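## Task

Take the cardboard tube off the desk and set it lying on the floor of the tray that sits on the desk, entirely within the tray's walls. At the end the tray must still be flat with nearly all of it resting on the desk, the robot must have released the tube and backed away, and the robot must not have toppled or be left leaning. The result only counts if it stays in place without the robot holding it.

## Robot and tools

Robot: a wheeled base with a vertical column, a tilting head and two six-joint arms, each with a two-finger gripper. Folded, it is 0.73 m long, 0.62 m wide, 1.88 m tall, front edge 0.40 m ahead of the column. The base drives forward/back and turns in place; it cannot strafe. Loose objects may occasionally get nudged by outside forces.

Frames: the base frame sits on the floor under the column, between the drive wheels: x forward, y left, z up, metres. left_hand and right_hand are reported in it; each is the point where the fingers join (tips 8 mm further). The hand's z axis is the finger direction, y lies along the opening. Odometry is the base frame at scene start; heading is radians, positive left, -3.142 to 3.142. It counts wheel turns only, so slip shows as travel.

execute_actions: argument actions is a list holding zero or one action. An action may contain base, joints and speeds. base holds exactly one key: translate_m (relative drive in metres from the current spot, + forward, -3 to 3) or rotate_rad (relative in-place turn in radians, + counter-clockwise seen from above, -3.2 to 3.2). joints is a dictionary of absolute targets keyed by name: head_tilt_rad (-0.61 to 1.308, 0 is level, + looks down); left_joint1_rad..left_joint6_rad and right_joint1_rad..right_joint6_rad in radians, ranges joint1 -2.879..2.879, joint2 0..3.141, joint3 0..3.019, joint4 -1.692..1.57, joint5 -1.57..1.57 (+ swings hand to robot's right), joint6 -2.094..2.094 (+ rolls clockwise seen from behind); left_gripper_m / right_gripper_m are absolute fingertip gaps in metres, 0 to 0.093. speeds can cap translate_m (0.05-0.8 m/s) or rotate_rad (0.1-1 rad/s) for that action; arms are not slowed by it. Base and joint motions begin together. Joints you omit may keep pushing toward earlier targets. cameras picks images: cam_head_left, cam_head_right, cam_left_wrist, cam_right_wrist, nav_camera or all; omitted/null means all, [] none. Bad keys or out-of-range numbers reject the whole call. An empty action list just reports state and pictures. Very long slow base moves get refused, so split them.

wait: seconds 0-10; nothing new is commanded. zoom_image: camera plus region [x0,y0,x1,y1] in pixels of that camera's latest full picture, origin top-left, at most 504x504. finished_scene: scene number; irreversible, call only when the object rests in the tray and the robot has let go and moved back.

Arm geometry (approximate): with left joint1 -1.57 or right joint1 1.57 and joints 5,6 at 0, the arm stays in a forward vertical plane 0.23 m beside the column. Let a = j2 - 0.35, b = 1.05 + j2 - j3, c = b - j4 (c = 1.57 means fingers straight down). Hand ahead = 0.12 + 0.39 sin a + 0.38 cos b + 0.25 cos c; height = 1.46 + 0.39 cos a - 0.38 sin b - 0.25 sin c. Example: j2,j3,j4 = 0.93,0.78,0.14 gives about 0.60 m ahead, 1.21 m up. Real hands tend to sit up to 5 cm lower and nearer (about 12 cm with heavy/far loads); trust the reported hand position. Reach is roughly 1 m from the shoulder, lowest about 0.47 m up; the floor is out of reach. Light items (up to 0.3 kg) are fine 0.65-1.6 m up within 0.6 m ahead; up to 0.2 kg can be held with fingers only 0.35 rad below horizontal.

Gripper: fingers 7 cm long; outer width is the gap +1 cm at tips, +5 cm at base; housing 10 x 7 cm; wrist camera sticks out 11 cm on one side. To grasp, command a gap smaller than the object; off_target is then expected. A reported gap staying 0.002 m or more above the target means something is held. Opening against walls can drag the tray up.

Motion details: changes under about 0.03 rad (0.08 for joints 2,3) may not move anything. For gentle contact, step about 0.05 rad per call from your previous target. Joint tolerances: head 0.03, j1 0.045, j2 0.14, j3 0.09, j4 0.055, j5 0.03, j6 0.035, gripper 0.003.

Result lines: base_status and joint_status per motion: done, off_target, time_out, contact_stop (base only), not_followed, limit_stop_at_motor_heat. joint command not followed with a cause: line means a self-collision check blocked an arm; back each moved joint off 0.05 rad or more, or move the other arm away. A blocked arm keeps pushing; to relax it, resend its reported positions as targets. on_its_own reports uncommanded activity; held at is a target, not a position. motor_effort lists left_wheel and right_wheel (percent, bracket = peak). turned_by_wheels vs turned_by_imu disagreeing by over about 4% and 0.05 rad means collision or slip. base_tilt is in degrees; a drop of 0.5 or more in forward during a move means the robot is leaning back. wheel_motors_off = 1 means the wheels are disabled after pushing hard about 3 s; they stay off 2 s. Motor temperatures lists per-arm joint temperatures; MOTOR HOT appears from 85 °C, and at 100 °C that arm goes limp (OVER-TEMPERATURE FAULT). Joint torques are raw drive outputs with offsets.

Avoid: dropping or flinging the object, knocking or lifting the tray off the desk, driving the base into the desk (a desktop 0.30-1.20 m high can slide over the base and strike the column; after contact_stop back up 0.05 m before turning), prolonged arm pushing, the two arms colliding or pressing on each other, and anything that tips the robot.

Each tool is called after "Request:" as name(argument=value, ...), one argument or row to a line, values as JSON.

## Session

I'll start by getting the current state and images.

Request:
execute_actions(
  actions=[],
)

Scene clock: 0.00 s.
Joint torques (N m, as the arm reports them, + toward a larger angle): no reading
Motor temperatures (°C, as the motors report them): left_arm=[30 28 29 28 29 30] | right_arm=[29 27 29 30 29 31]
base_odometry: x=+0.000 y=+0.000 heading=+0.000 (m, m, rad; odometry frame)
turned_by_wheels: +0.000 (rad since the last result)
turned_by_imu: +0.000 (rad since the last result)
base_tilt: forward=+0.0 right=+0.0 (deg)
base_status: not commanded
joint_positions: head_tilt_rad=+0.889 left_joint1_rad=-1.579 left_joint2_rad=+0.881 left_joint3_rad=+0.365 left_joint4_rad=-0.947 left_joint5_rad=+0.000 left_joint6_rad=+0.039 left_gripper_m=+0.094 right_joint1_rad=+1.569 right_joint2_rad=+0.865 right_joint3_rad=+0.399 right_joint4_rad=-0.974 right_joint5_rad=+0.039 right_joint6_rad=+0.039 right_gripper_m=+0.094
joint_status: not commanded
wheel_motors_off: 0
motor_effort: left_wheel=+0 right_wheel=+2 (%)
left_hand: x=+0.1247 y=+0.2231 z=+1.2602 quat_wxyz=(+0.452, -0.021, -0.892, +0.011) (m; base frame)
right_hand: x=+0.1421 y=-0.2325 z=+1.2595 quat_wxyz=(+0.441, -0.009, -0.897, +0.027) (m; base frame)
pictures: cam_head_left, cam_head_right, cam_left_wrist, cam_right_wrist, nav_camera
Images, in order (width x height): cam_head_left 896x504, cam_head_right 896x504, cam_left_wrist 504x504, cam_right_wrist 504x504, nav_camera 896x504.

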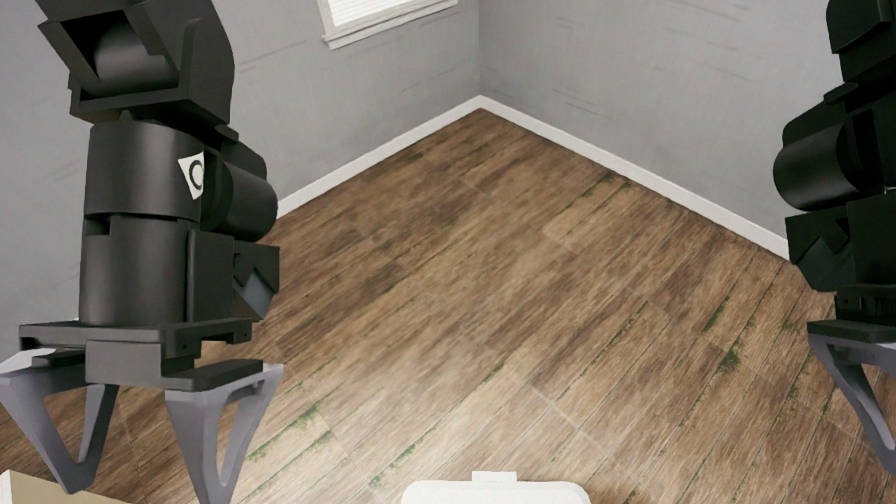

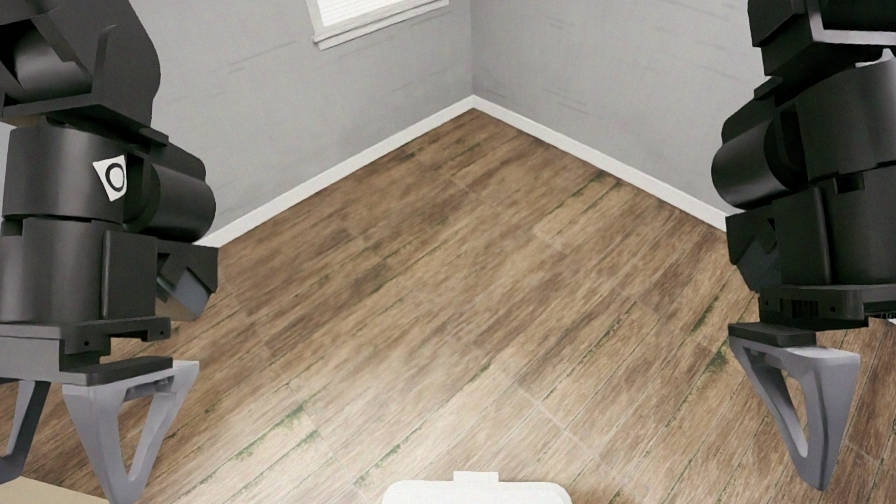

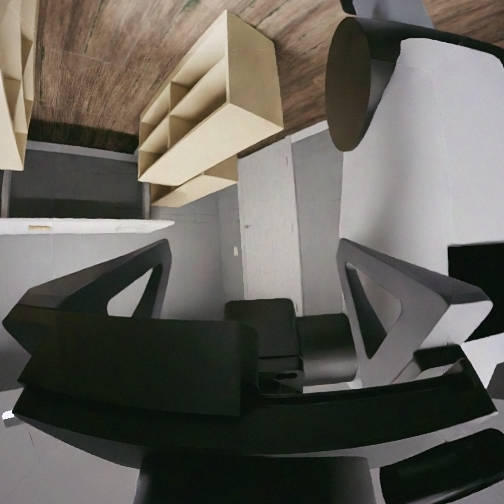

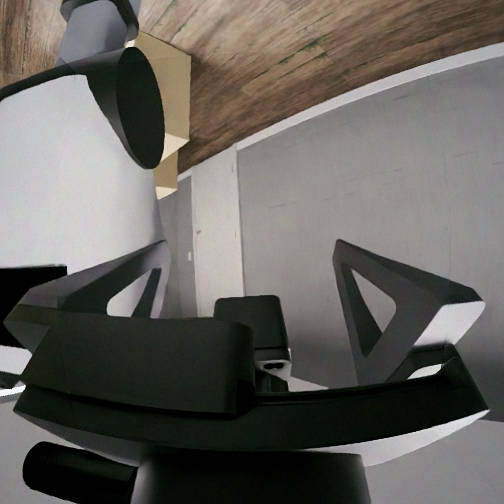

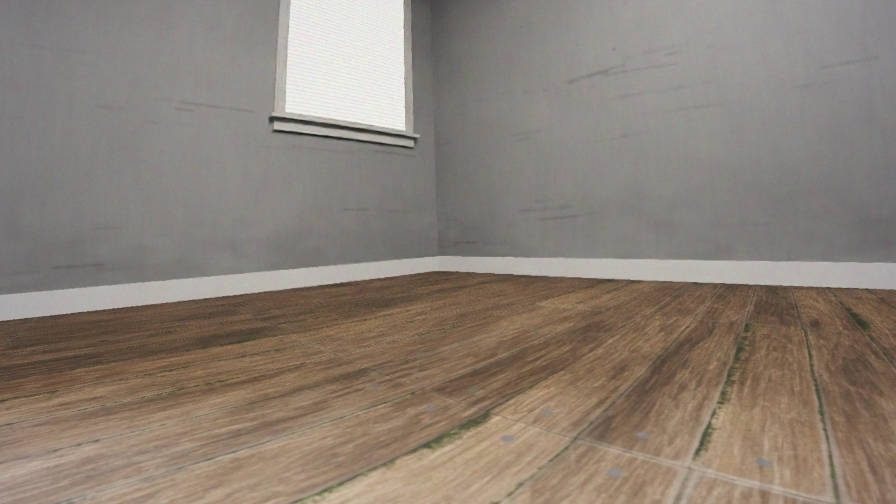

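Request:
execute_actions(
  actions=[
    {"base": {"rotate_rad": 2.4}, "joints": {"head_tilt_rad": 0.55}},
  ],
  cameras=["cam_head_left", "cam_head_right", "nav_camera"],
)

Scene clock: 20.23 s.
Joint torques (N m, as the arm reports them, + toward a larger angle): left_arm=[-0.92 -7.6  -1.04 -1.17 -0.08  0.03] | right_arm=[ 1.54 -4.99 -0.84 -1.36 -0.01 -0.01]
Motor temperatures (°C, as the motors report them): left_arm=[30 28 29 28 29 30] | right_arm=[29 28 29 30 29 31]
base_odometry: x=+0.000 y=+0.000 heading=+2.399 (m, m, rad; odometry frame)
turned_by_wheels: +2.399 (rad since the last result)
turned_by_imu: +2.397 (rad since the last result)
base_tilt: forward=+0.0 right=+0.0 (deg)
base_status: done
joint_positions: head_tilt_rad=+0.568 left_joint1_rad=-1.579 left_joint2_rad=+0.881 left_joint3_rad=+0.365 left_joint4_rad=-0.947 left_joint5_rad=+0.000 left_joint6_rad=+0.039 left_gripper_m=+0.094 right_joint1_rad=+1.569 right_joint2_rad=+0.865 right_joint3_rad=+0.399 right_joint4_rad=-0.974 right_joint5_rad=+0.039 right_joint6_rad=+0.039 right_gripper_m=+0.094
joint_status: all done
wheel_motors_off: 0
motor_effort: left_wheel=-7(44) right_wheel=+5(39) (%)
left_hand: x=+0.1247 y=+0.2231 z=+1.2602 quat_wxyz=(+0.452, -0.021, -0.892, +0.011) (m; base frame)
right_hand: x=+0.1421 y=-0.2325 z=+1.2595 quat_wxyz=(+0.441, -0.009, -0.897, +0.027) (m; base frame)
pictures: cam_head_left, cam_head_right, nav_camera
camera_calibration (this result's frames):
cam_head_left: T_world_to_cam=[[0.0610622, -0.996246, -0.0613578, 0.11801], [-0.521641, 0.0205578, -0.852918, 1.33682], [0.850977, 0.0840878, -0.518427, 0.673088], [0, 0, 0, 1]] pos_world=[0.11735, 0.0334868, 1.49638]
cam_head_right: T_world_to_cam=[[0.060409, -0.996837, -0.0516349, 0.0523723], [-0.521251, 0.0126122, -0.85331, 1.338], [0.851263, 0.0784623, -0.51884, 0.670334], [0, 0, 0, 1]] pos_world=[0.123637, -0.0172644, 1.49223]
Images, in order (width x height): cam_head_left 896x504, cam_head_right 896x504, nav_camera 896x504.

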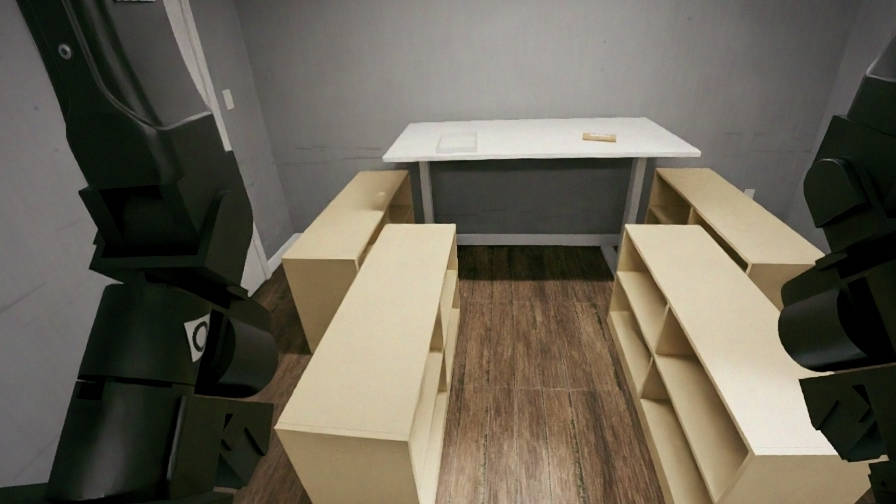

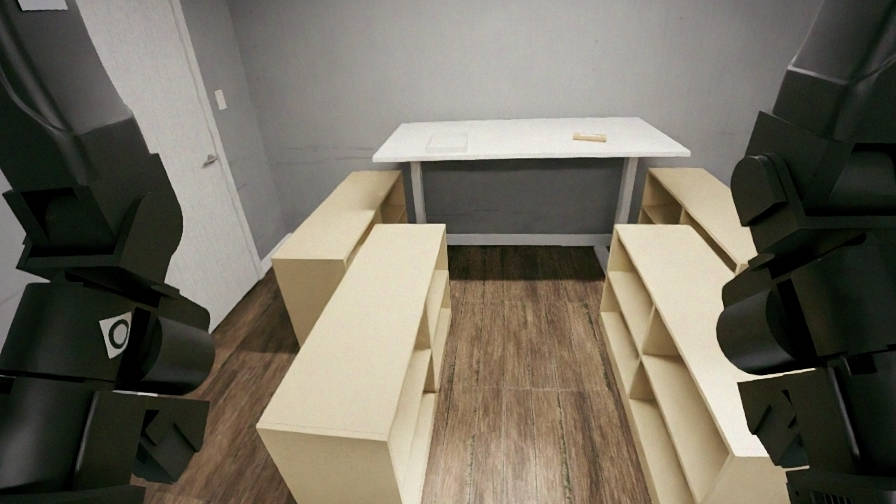

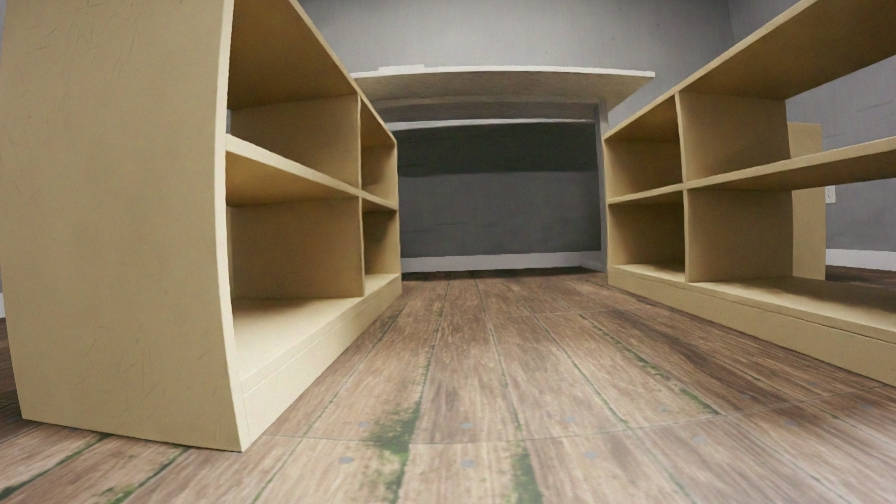

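Request:
zoom_image(
  camera="cam_head_left",
  region=[360, 100, 760, 350],
)

Request:
zoom_image(
  camera="cam_head_left",
  region=[380, 300, 800, 504],
)

Region (360, 100, 760, 350) of cam_head_left's 896x504 image, scaled by 1.260, with more detail than that image has; it fills the top 315 rows of this view, and the rest is white.

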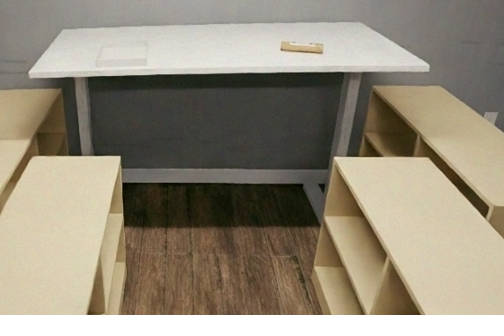

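Region (380, 300, 800, 504) of cam_head_left's 896x504 image, scaled by 1.200, with more detail than that image has; it fills the top 245 rows of this view, and the rest is white.

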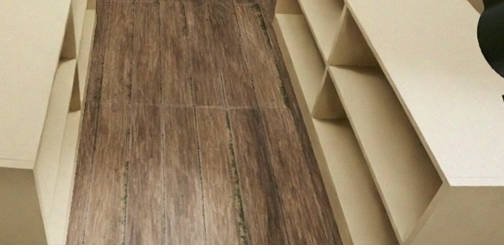

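Request:
execute_actions(
  actions=[
    {"base": {"rotate_rad": -0.21}, "joints": {"head_tilt_rad": 1.2}},
  ],
  cameras=["cam_head_left", "nav_camera"],
)

Scene clock: 141.73 s.
Joint torques (N m, as the arm reports them, + toward a larger angle): left_arm=[-1.06 -7.88 -1.09 -1.23 -0.05  0.04] | right_arm=[ 1.69 -4.74 -0.89 -1.33 -0.02  0.04]
Motor temperatures (°C, as the motors report them): left_arm=[30 29 29 28 29 30] | right_arm=[29 28 29 30 29 31]
base_odometry: x=+0.000 y=+0.000 heading=+2.190 (m, m, rad; odometry frame)
turned_by_wheels: -0.209 (rad since the last result)
turned_by_imu: -0.212 (rad since the last result)
base_tilt: forward=+0.0 right=+0.0 (deg)
base_status: done
joint_positions: head_tilt_rad=+1.198 left_joint1_rad=-1.579 left_joint2_rad=+0.881 left_joint3_rad=+0.365 left_joint4_rad=-0.947 left_joint5_rad=+0.000 left_joint6_rad=+0.039 left_gripper_m=+0.094 right_joint1_rad=+1.569 right_joint2_rad=+0.865 right_joint3_rad=+0.399 right_joint4_rad=-0.974 right_joint5_rad=+0.039 right_joint6_rad=+0.039 right_gripper_m=+0.094
joint_status: all done
wheel_motors_off: 0
motor_effort: left_wheel=+4(21) right_wheel=-5(25) (%)
left_hand: x=+0.1247 y=+0.2231 z=+1.2602 quat_wxyz=(+0.452, -0.021, -0.892, +0.011) (m; base frame)
right_hand: x=+0.1421 y=-0.2325 z=+1.2595 quat_wxyz=(+0.441, -0.009, -0.897, +0.027) (m; base frame)
pictures: cam_head_left, nav_camera
camera_calibration (this result's frames):
cam_head_left: T_world_to_cam=[[0.0132225, -0.996246, -0.0855485, 0.157656], [-0.923853, 0.0205578, -0.382195, 0.632015], [0.382519, 0.0840878, -0.920113, 1.31511], [0, 0, 0, 1]] pos_world=[0.0787507, 0.0334868, 1.46509]
Images, in order (width x height): cam_head_left 896x504, nav_camera 896x504.

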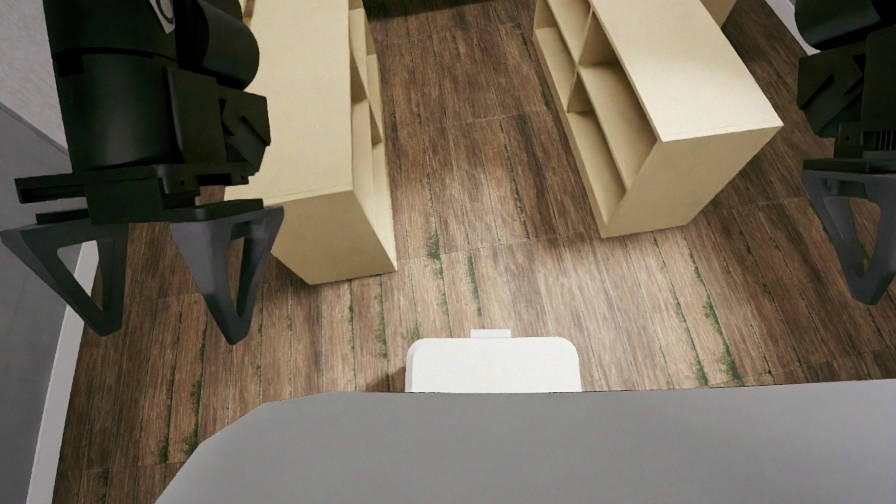

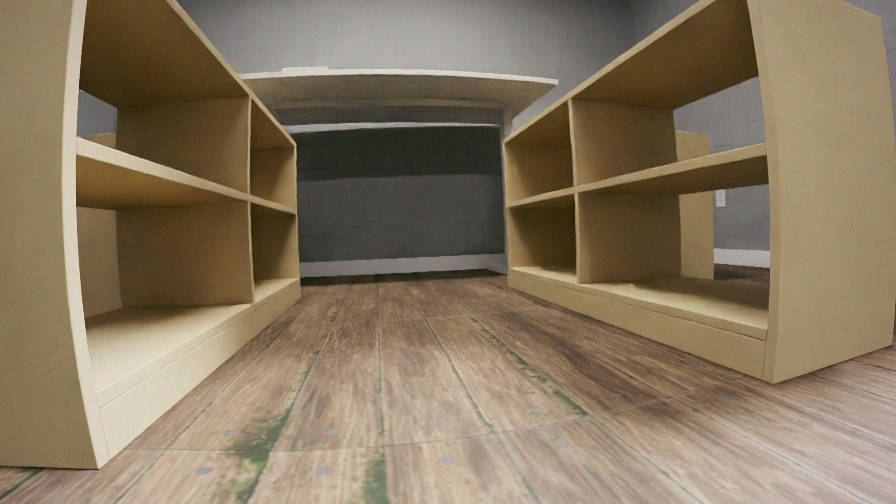

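Request:
execute_actions(
  actions=[
    {"base": {"translate_m": 0.98}, "joints": {"head_tilt_rad": 0.7}},
  ],
  cameras=["cam_head_left", "cam_head_right", "nav_camera"],
)

Scene clock: 159.10 s.
Joint torques (N m, as the arm reports them, + toward a larger angle): left_arm=[-0.95 -7.66 -1.12 -1.22 -0.05  0.03] | right_arm=[ 2.06 -4.38 -0.93 -1.32 -0.01  0.03]
Motor temperatures (°C, as the motors report them): left_arm=[30 29 29 28 29 30] | right_arm=[29 28 29 30 29 31]
base_odometry: x=-0.569 y=+0.798 heading=+2.191 (m, m, rad; odometry frame)
turned_by_wheels: +0.001 (rad since the last result)
turned_by_imu: -0.002 (rad since the last result)
base_tilt: forward=+0.1 right=+0.0 (deg)
base_status: done
joint_positions: head_tilt_rad=+0.716 left_joint1_rad=-1.579 left_joint2_rad=+0.881 left_joint3_rad=+0.367 left_joint4_rad=-0.947 left_joint5_rad=+0.000 left_joint6_rad=+0.039 left_gripper_m=+0.094 right_joint1_rad=+1.569 right_joint2_rad=+0.864 right_joint3_rad=+0.401 right_joint4_rad=-0.974 right_joint5_rad=+0.039 right_joint6_rad=+0.039 right_gripper_m=+0.094
joint_status: all done
wheel_motors_off: 0
motor_effort: left_wheel=+1(69) right_wheel=-1(54) (%)
left_hand: x=+0.1257 y=+0.2231 z=+1.2598 quat_wxyz=(+0.451, -0.021, -0.892, +0.011) (m; base frame)
right_hand: x=+0.1432 y=-0.2325 z=+1.2592 quat_wxyz=(+0.440, -0.009, -0.897, +0.027) (m; base frame)
pictures: cam_head_left, cam_head_right, nav_camera
camera_calibration (this result's frames):
cam_head_left: T_world_to_cam=[[0.051348, -0.996246, -0.0696905, 0.131328], [-0.641698, 0.0205578, -0.766682, 1.21002], [0.765237, 0.0840878, -0.638233, 0.861876], [0, 0, 0, 1]] pos_world=[0.110182, 0.0334868, 1.48693]
cam_head_right: T_world_to_cam=[[0.0521354, -0.996837, -0.0599775, 0.0656337], [-0.64137, 0.0126122, -0.767128, 1.21128], [0.765459, 0.0784623, -0.638684, 0.859184], [0, 0, 0, 1]] pos_world=[0.115788, -0.0172644, 1.48189]
Images, in order (width x height): cam_head_left 896x504, cam_head_right 896x504, nav_camera 896x504.

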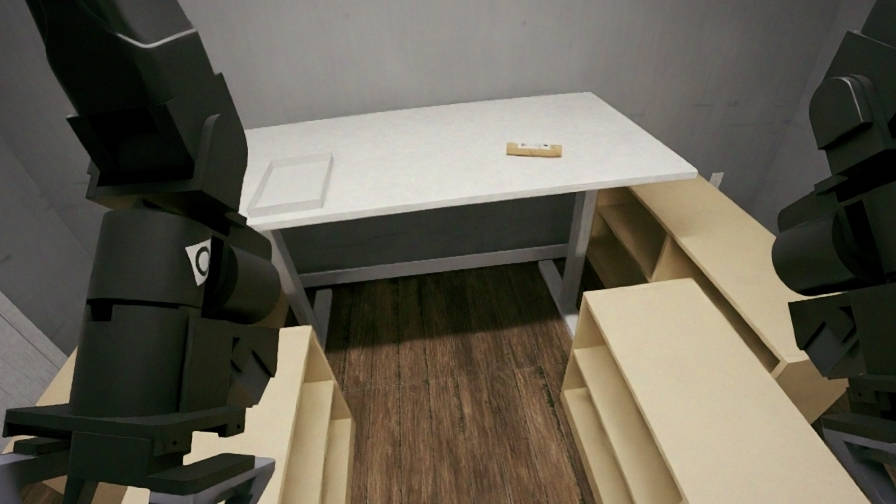

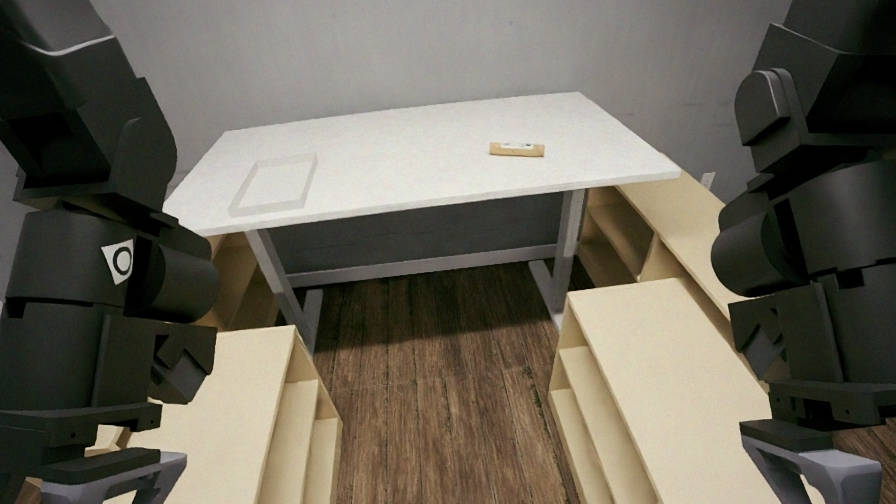

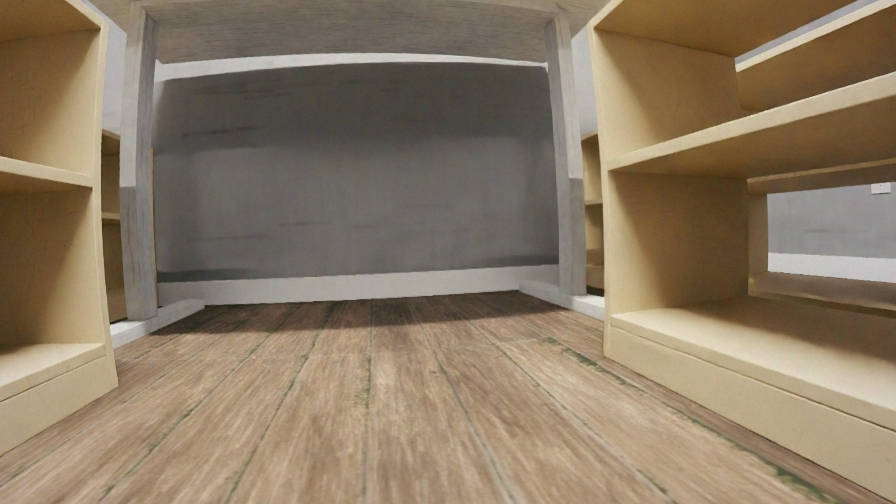

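Request:
zoom_image(
  camera="cam_head_left",
  region=[480, 110, 720, 230],
)

Request:
zoom_image(
  camera="cam_head_right",
  region=[460, 110, 700, 230],
)

Request:
zoom_image(
  camera="cam_head_left",
  region=[220, 120, 380, 240],
)

Request:
zoom_image(
  camera="cam_head_right",
  region=[200, 120, 360, 240],
)

Region (480, 110, 720, 230) of cam_head_left's 896x504 image, scaled by 2.100, with more detail than that image has.

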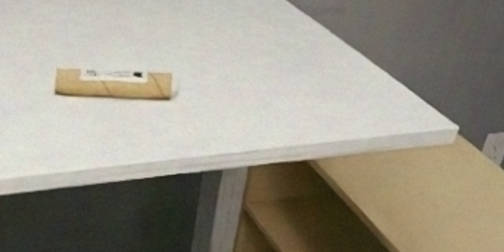

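Region (460, 110, 700, 230) of cam_head_right's 896x504 image, scaled by 2.100, with more detail than that image has.

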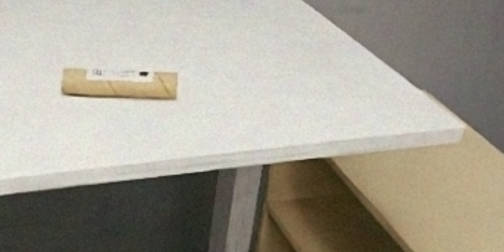

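Region (220, 120, 380, 240) of cam_head_left's 896x504 image, scaled by 3.150, with more detail than that image has; it fills the top 378 rows of this view, and the rest is white.

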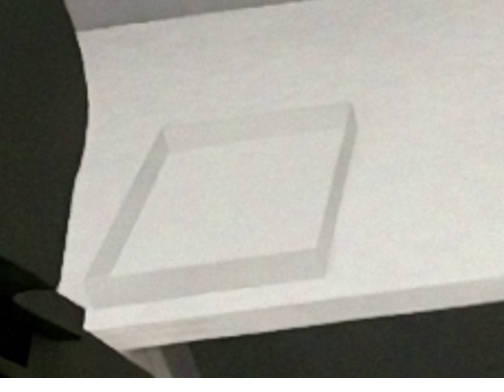

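Region (200, 120, 360, 240) of cam_head_right's 896x504 image, scaled by 3.150, with more detail than that image has; it fills the top 378 rows of this view, and the rest is white.

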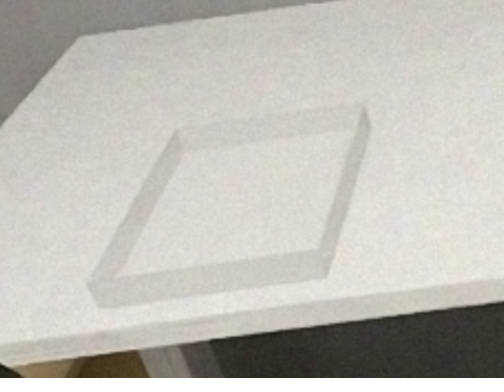

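Request:
execute_actions(
  actions=[
    {"base": {"rotate_rad": 0.13}, "joints": {"left_joint2_rad": 1.3, "left_joint3_rad": 1.3, "left_joint4_rad": -0.5, "left_joint6_rad": 1.2, "head_tilt_rad": 0.9}},
  ],
  cameras=["cam_head_left", "nav_camera"],
)

Scene clock: 280.77 s.
Joint torques (N m, as the arm reports them, + toward a larger angle): left_arm=[ -0.86 -21.22   4.85   0.56   0.     0.1 ] | right_arm=[ 1.87 -4.9  -0.93 -1.34  0.   -0.01]
Motor temperatures (°C, as the motors report them): left_arm=[30 29 29 28 29 30] | right_arm=[29 29 29 30 29 31]
base_odometry: x=-0.570 y=+0.798 heading=+2.319 (m, m, rad; odometry frame)
turned_by_wheels: +0.128 (rad since the last result)
turned_by_imu: +0.125 (rad since the last result)
base_tilt: forward=+0.0 right=+0.0 (deg)
base_status: done
joint_positions: head_tilt_rad=+0.901 left_joint1_rad=-1.579 left_joint2_rad=+1.299 left_joint3_rad=+1.293 left_joint4_rad=-0.506 left_joint5_rad=+0.000 left_joint6_rad=+1.191 left_gripper_m=+0.094 right_joint1_rad=+1.569 right_joint2_rad=+0.864 right_joint3_rad=+0.401 right_joint4_rad=-0.974 right_joint5_rad=+0.039 right_joint6_rad=+0.039 right_gripper_m=+0.094
joint_status: all done
wheel_motors_off: 0
motor_effort: left_wheel=+1(49) right_wheel=+1(41) (%)
left_hand: x=+0.6292 y=+0.2201 z=+1.1011 quat_wxyz=(-0.007, -0.563, -0.827, +0.000) (m; base frame)
right_hand: x=+0.1429 y=-0.2325 z=+1.2592 quat_wxyz=(+0.440, -0.009, -0.897, +0.027) (m; base frame)
pictures: cam_head_left, nav_camera
camera_calibration (this result's frames):
cam_head_left: T_world_to_cam=[[0.0376531, -0.996246, -0.0779463, 0.144727], [-0.771771, 0.0205578, -0.635568, 1.01461], [0.634785, 0.0840878, -0.7681, 1.06839], [0, 0, 0, 1]] pos_world=[0.0993937, 0.0334868, 1.47676]
Images, in order (width x height): cam_head_left 896x504, nav_camera 896x504.

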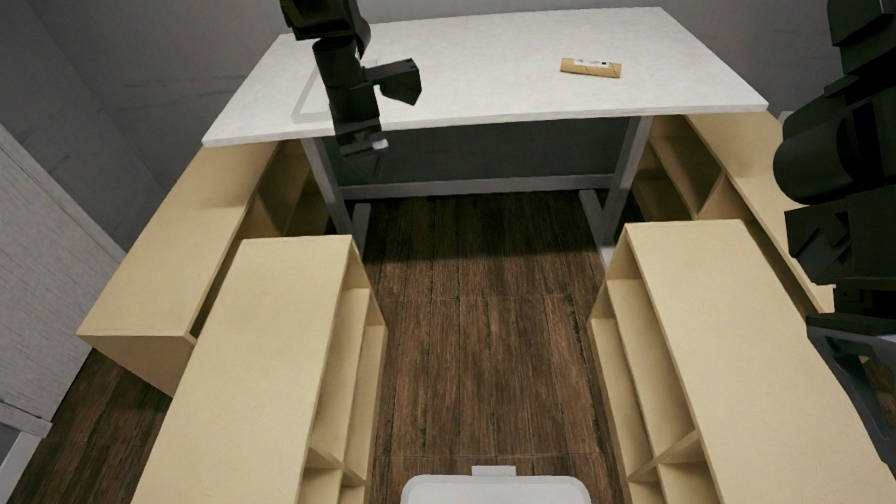

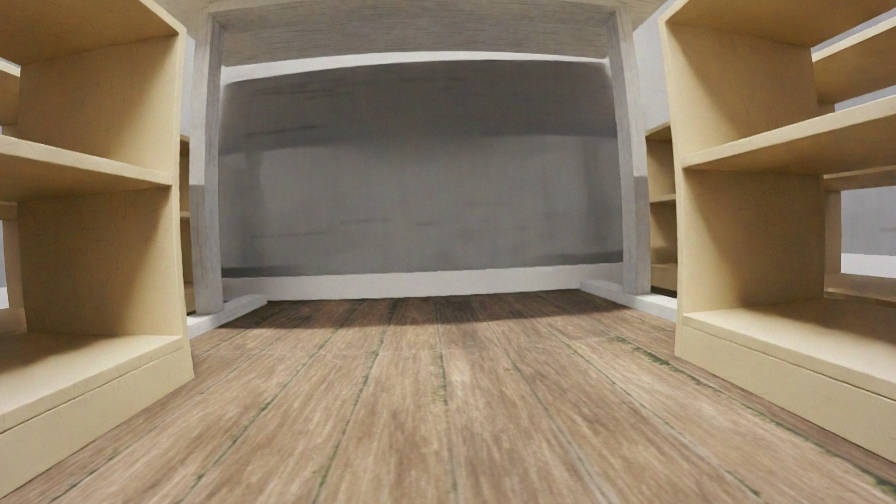

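Request:
execute_actions(
  actions=[
    {"base": {"translate_m": 0.72}, "joints": {"left_joint1_rad": -2.10, "left_joint2_rad": 1.56, "left_joint3_rad": 1.49, "left_joint4_rad": -0.51, "left_joint5_rad": -0.455, "left_joint6_rad": 1.2, "head_tilt_rad": 1.0}},
  ],
  cameras=["cam_head_left", "cam_head_right", "cam_right_wrist"],
)

Scene clock: 294.17 s.
Joint torques (N m, as the arm reports them, + toward a larger angle): left_arm=[ -5.84 -21.58   4.5    0.17  -0.14   0.12] | right_arm=[ 1.61 -4.89 -0.98 -1.4  -0.01  0.02]
Motor temperatures (°C, as the motors report them): left_arm=[30 31 30 28 29 30] | right_arm=[29 29 29 30 29 31]
base_odometry: x=-1.060 y=+1.325 heading=+2.319 (m, m, rad; odometry frame)
turned_by_wheels: +0.000 (rad since the last result)
turned_by_imu: -0.003 (rad since the last result)
base_tilt: forward=+0.0 right=+0.0 (deg)
base_status: done
joint_positions: head_tilt_rad=+1.001 left_joint1_rad=-2.116 left_joint2_rad=+1.572 left_joint3_rad=+1.480 left_joint4_rad=-0.507 left_joint5_rad=-0.451 left_joint6_rad=+1.193 left_gripper_m=+0.094 right_joint1_rad=+1.569 right_joint2_rad=+0.865 right_joint3_rad=+0.401 right_joint4_rad=-0.974 right_joint5_rad=+0.039 right_joint6_rad=+0.039 right_gripper_m=+0.094
joint_status: all done
wheel_motors_off: 0
motor_effort: left_wheel=-1(66) right_wheel=+0(45) (%)
left_hand: x=+0.6001 y=-0.0531 z=+1.0605 quat_wxyz=(-0.001, -0.678, -0.735, +0.007) (m; base frame)
right_hand: x=+0.1431 y=-0.2325 z=+1.2591 quat_wxyz=(+0.440, -0.009, -0.897, +0.027) (m; base frame)
pictures: cam_head_left, cam_head_right, cam_right_wrist
camera_calibration (this result's frames):
cam_head_left: T_world_to_cam=[[0.029697, -0.996246, -0.0813109, 0.150306], [-0.831273, 0.0205578, -0.555484, 0.89425], [0.55507, 0.0840878, -0.827542, 1.16392], [0, 0, 0, 1]] pos_world=[0.0928453, 0.0334868, 1.47216]
cam_head_right: T_world_to_cam=[[0.033182, -0.996837, -0.0722106, 0.0854202], [-0.831084, 0.0126122, -0.556004, 0.895636], [0.555156, 0.0784623, -0.828037, 1.1613], [0, 0, 0, 1]] pos_world=[0.0968097, -0.0172644, 1.46575]
cam_right_wrist: T_world_to_cam=[[0.0138985, -0.998741, 0.0482004, -0.292078], [-0.0382556, 0.0476386, 0.998132, -1.2392], [-0.999171, -0.0157164, -0.0375453, 0.310308], [0, 0, 0, 1]] pos_world=[0.266704, -0.2278, 1.26262]
Images, in order (width x height): cam_head_left 896x504, cam_head_right 896x504, cam_right_wrist 504x504.

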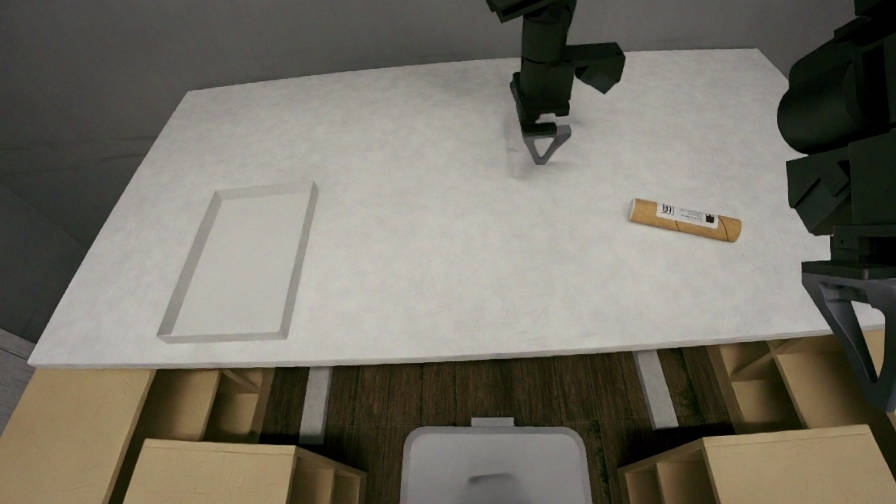

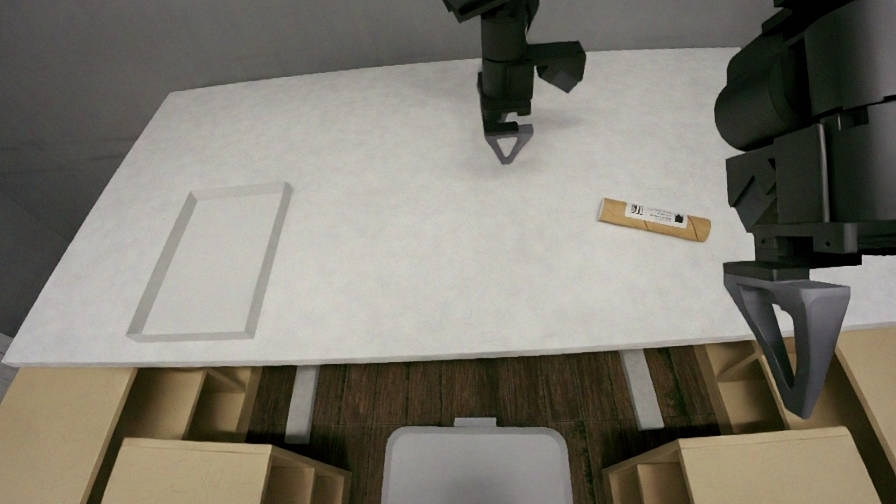

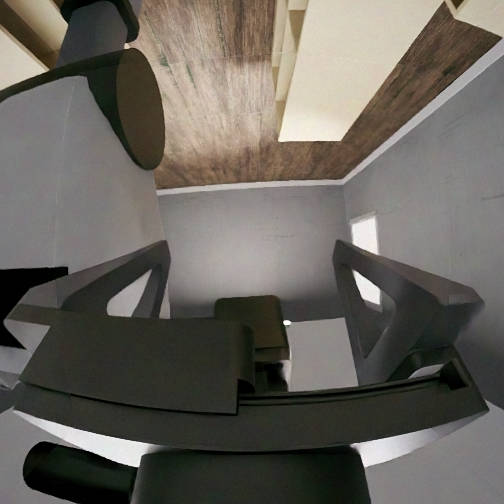

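Request:
zoom_image(
  camera="cam_head_left",
  region=[610, 170, 770, 270],
)

Request:
zoom_image(
  camera="cam_head_right",
  region=[580, 170, 740, 270],
)

Region (610, 170, 770, 270) of cam_head_left's 896x504 image, scaled by 3.150, with more detail than that image has; it fills the top 315 rows of this view, and the rest is white.

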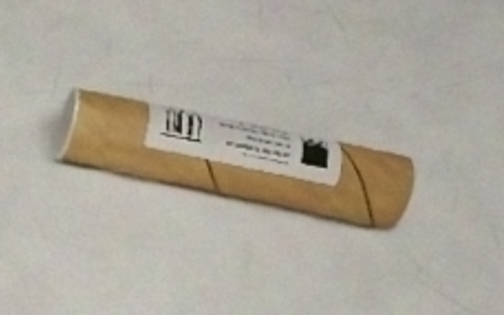

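Region (580, 170, 740, 270) of cam_head_right's 896x504 image, scaled by 3.150, with more detail than that image has; it fills the top 315 rows of this view, and the rest is white.

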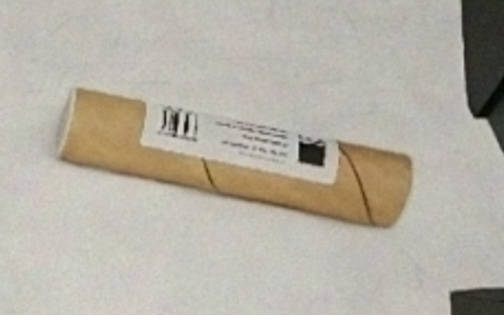

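Request:
execute_actions(
  actions=[
    {"base": {"rotate_rad": -0.33}, "joints": {"left_joint1_rad": -2.125, "left_joint2_rad": 1.665, "left_joint3_rad": 1.51, "left_joint4_rad": -0.425, "left_joint5_rad": -0.488, "left_joint6_rad": 1.225}},
  ],
  cameras=["cam_head_left", "cam_head_right", "cam_left_wrist"],
)

Scene clock: 373.57 s.
Joint torques (N m, as the arm reports them, + toward a larger angle): left_arm=[ -7.9  -20.06   3.98   0.58  -0.1    0.13] | right_arm=[ 1.65 -4.95 -0.99 -1.44 -0.01  0.  ]
Motor temperatures (°C, as the motors report them): left_arm=[31 33 30 28 29 30] | right_arm=[29 29 29 30 29 31]
base_odometry: x=-1.060 y=+1.326 heading=+1.991 (m, m, rad; odometry frame)
turned_by_wheels: -0.328 (rad since the last result)
turned_by_imu: -0.328 (rad since the last result)
base_tilt: forward=+0.1 right=+0.0 (deg)
base_status: done
joint_positions: head_tilt_rad=+1.001 left_joint1_rad=-2.118 left_joint2_rad=+1.661 left_joint3_rad=+1.501 left_joint4_rad=-0.432 left_joint5_rad=-0.486 left_joint6_rad=+1.217 left_gripper_m=+0.094 right_joint1_rad=+1.569 right_joint2_rad=+0.865 right_joint3_rad=+0.401 right_joint4_rad=-0.974 right_joint5_rad=+0.039 right_joint6_rad=+0.039 right_gripper_m=+0.094
joint_status: all done
wheel_motors_off: 0
motor_effort: left_wheel=+3(38) right_wheel=-4(59) (%)
left_hand: x=+0.5866 y=-0.0647 z=+1.0219 quat_wxyz=(+0.004, -0.686, -0.728, -0.009) (m; base frame)
right_hand: x=+0.1429 y=-0.2325 z=+1.2592 quat_wxyz=(+0.441, -0.009, -0.897, +0.027) (m; base frame)
pictures: cam_head_left, cam_head_right, cam_left_wrist
camera_calibration (this result's frames):
cam_head_left: T_world_to_cam=[[0.029697, -0.996246, -0.0813109, 0.150306], [-0.831273, 0.0205578, -0.555484, 0.89425], [0.55507, 0.0840878, -0.827542, 1.16392], [0, 0, 0, 1]] pos_world=[0.0928453, 0.0334868, 1.47216]
cam_head_right: T_world_to_cam=[[0.033182, -0.996837, -0.0722106, 0.0854202], [-0.831084, 0.0126122, -0.556004, 0.895636], [0.555156, 0.0784623, -0.828037, 1.1613], [0, 0, 0, 1]] pos_world=[0.0968097, -0.0172644, 1.46575]
cam_left_wrist: T_world_to_cam=[[-0.999118, -0.0380991, -0.0176296, 0.606737], [-0.040966, 0.793082, 0.607735, -0.538558], [-0.00917248, 0.607922, -0.793944, 0.982284], [0, 0, 0, 1]] pos_world=[0.593149, -0.146915, 1.11788]
Images, in order (width x height): cam_head_left 896x504, cam_head_right 896x504, cam_left_wrist 504x504.

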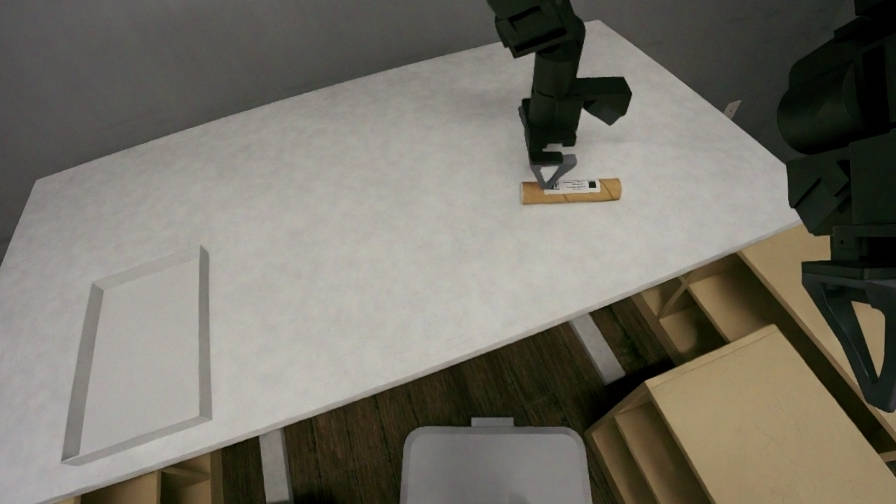

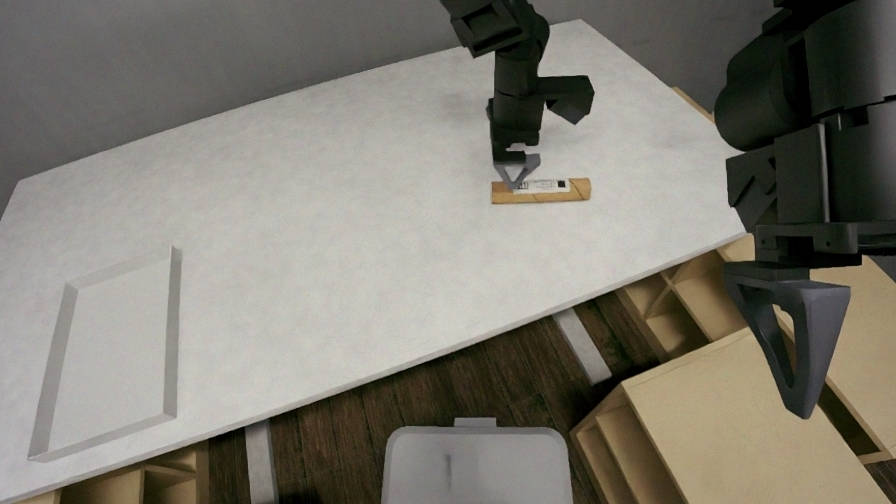

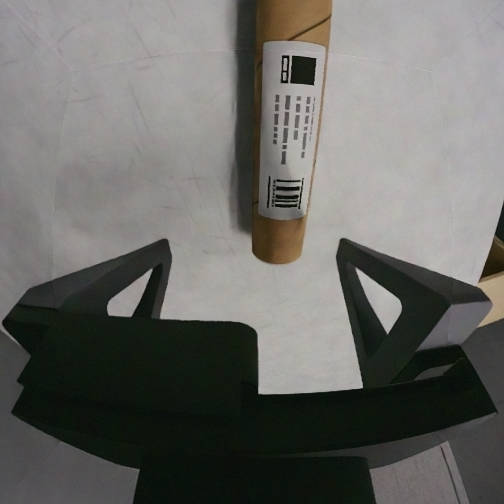

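Request:
zoom_image(
  camera="cam_head_left",
  region=[490, 120, 650, 230],
)

Request:
zoom_image(
  camera="cam_left_wrist",
  region=[140, 0, 420, 280],
)

Region (490, 120, 650, 230) of cam_head_left's 896x504 image, scaled by 3.150, with more detail than that image has; it fills the top 346 rows of this view, and the rest is white.

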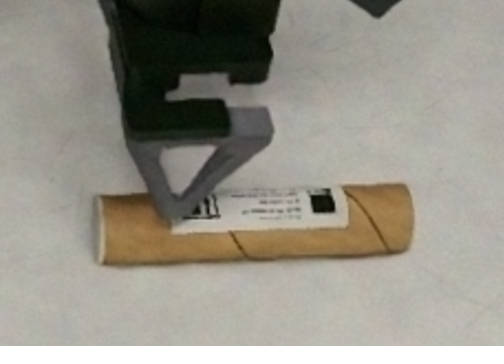

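Region (140, 0, 420, 280) of cam_left_wrist's 504x504 image, scaled by 1.800, with more detail than that image has.

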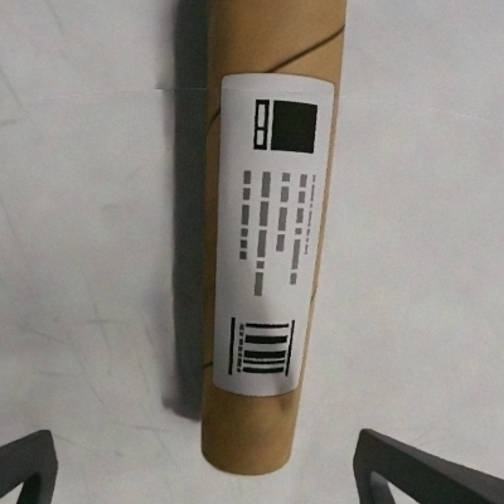

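Request:
execute_actions(
  actions=[
    {"joints": {"left_joint1_rad": -2.155, "left_joint2_rad": 1.826, "left_joint3_rad": 1.634, "left_joint4_rad": -0.39, "left_joint5_rad": -0.50, "left_joint6_rad": 1.215}},
  ],
  cameras=["cam_head_left", "cam_left_wrist"],
)

Scene clock: 466.00 s.
Joint torques (N m, as the arm reports them, + toward a larger angle): left_arm=[ -9.71 -20.78   3.66   0.78  -0.07   0.04] | right_arm=[ 1.83 -4.79 -0.93 -1.42 -0.02  0.01]
Motor temperatures (°C, as the motors report them): left_arm=[32 35 30 28 29 30] | right_arm=[29 29 29 30 29 31]
base_odometry: x=-1.060 y=+1.326 heading=+1.991 (m, m, rad; odometry frame)
turned_by_wheels: +0.000 (rad since the last result)
turned_by_imu: -0.001 (rad since the last result)
base_tilt: forward=+0.0 right=+0.0 (deg)
base_status: not commanded
joint_positions: head_tilt_rad=+1.001 left_joint1_rad=-2.149 left_joint2_rad=+1.829 left_joint3_rad=+1.626 left_joint4_rad=-0.401 left_joint5_rad=-0.499 left_joint6_rad=+1.216 left_gripper_m=+0.094 right_joint1_rad=+1.569 right_joint2_rad=+0.865 right_joint3_rad=+0.401 right_joint4_rad=-0.974 right_joint5_rad=+0.039 right_joint6_rad=+0.039 right_gripper_m=+0.094
joint_status: all done
wheel_motors_off: 0
motor_effort: left_wheel=+6(7) right_wheel=-8(9) (%)
left_hand: x=+0.5719 y=-0.1128 z=+0.9695 quat_wxyz=(+0.001, -0.693, -0.721, -0.003) (m; base frame)
right_hand: x=+0.1429 y=-0.2325 z=+1.2592 quat_wxyz=(+0.441, -0.009, -0.897, +0.027) (m; base frame)
pictures: cam_head_left, cam_left_wrist
camera_calibration (this result's frames):
cam_head_left: T_world_to_cam=[[0.029697, -0.996246, -0.0813109, 0.150306], [-0.831273, 0.0205578, -0.555484, 0.89425], [0.55507, 0.0840878, -0.827542, 1.16392], [0, 0, 0, 1]] pos_world=[0.0928453, 0.0334868, 1.47216]
cam_left_wrist: T_world_to_cam=[[-0.999741, -0.0190483, -0.0124824, 0.586786], [-0.0227308, 0.800918, 0.598343, -0.469636], [-0.00140007, 0.598471, -0.801143, 0.971279], [0, 0, 0, 1]] pos_world=[0.577318, -0.193966, 1.06646]
Images, in order (width x height): cam_head_left 896x504, cam_left_wrist 504x504.

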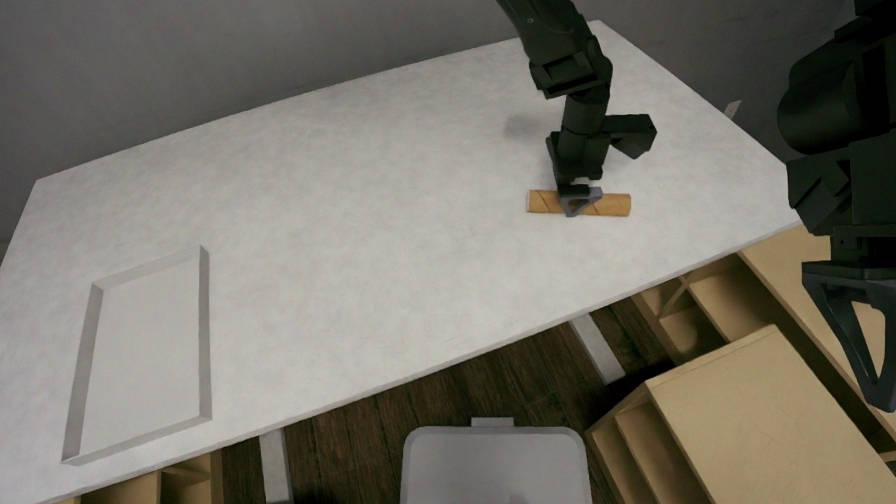

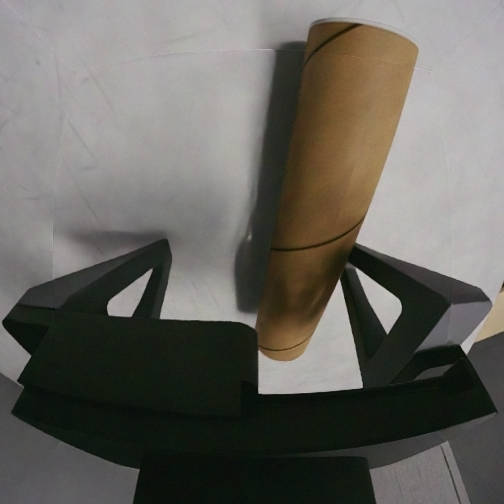

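Request:
zoom_image(
  camera="cam_head_left",
  region=[510, 140, 660, 240],
)

Region (510, 140, 660, 240) of cam_head_left's 896x504 image, scaled by 3.360, with more detail than that image has.

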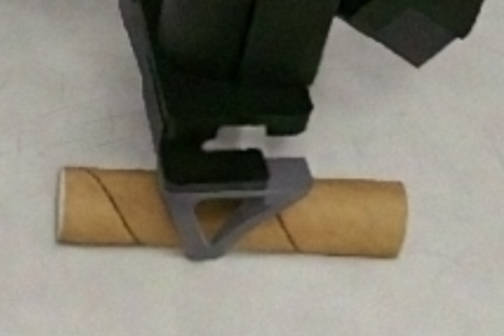

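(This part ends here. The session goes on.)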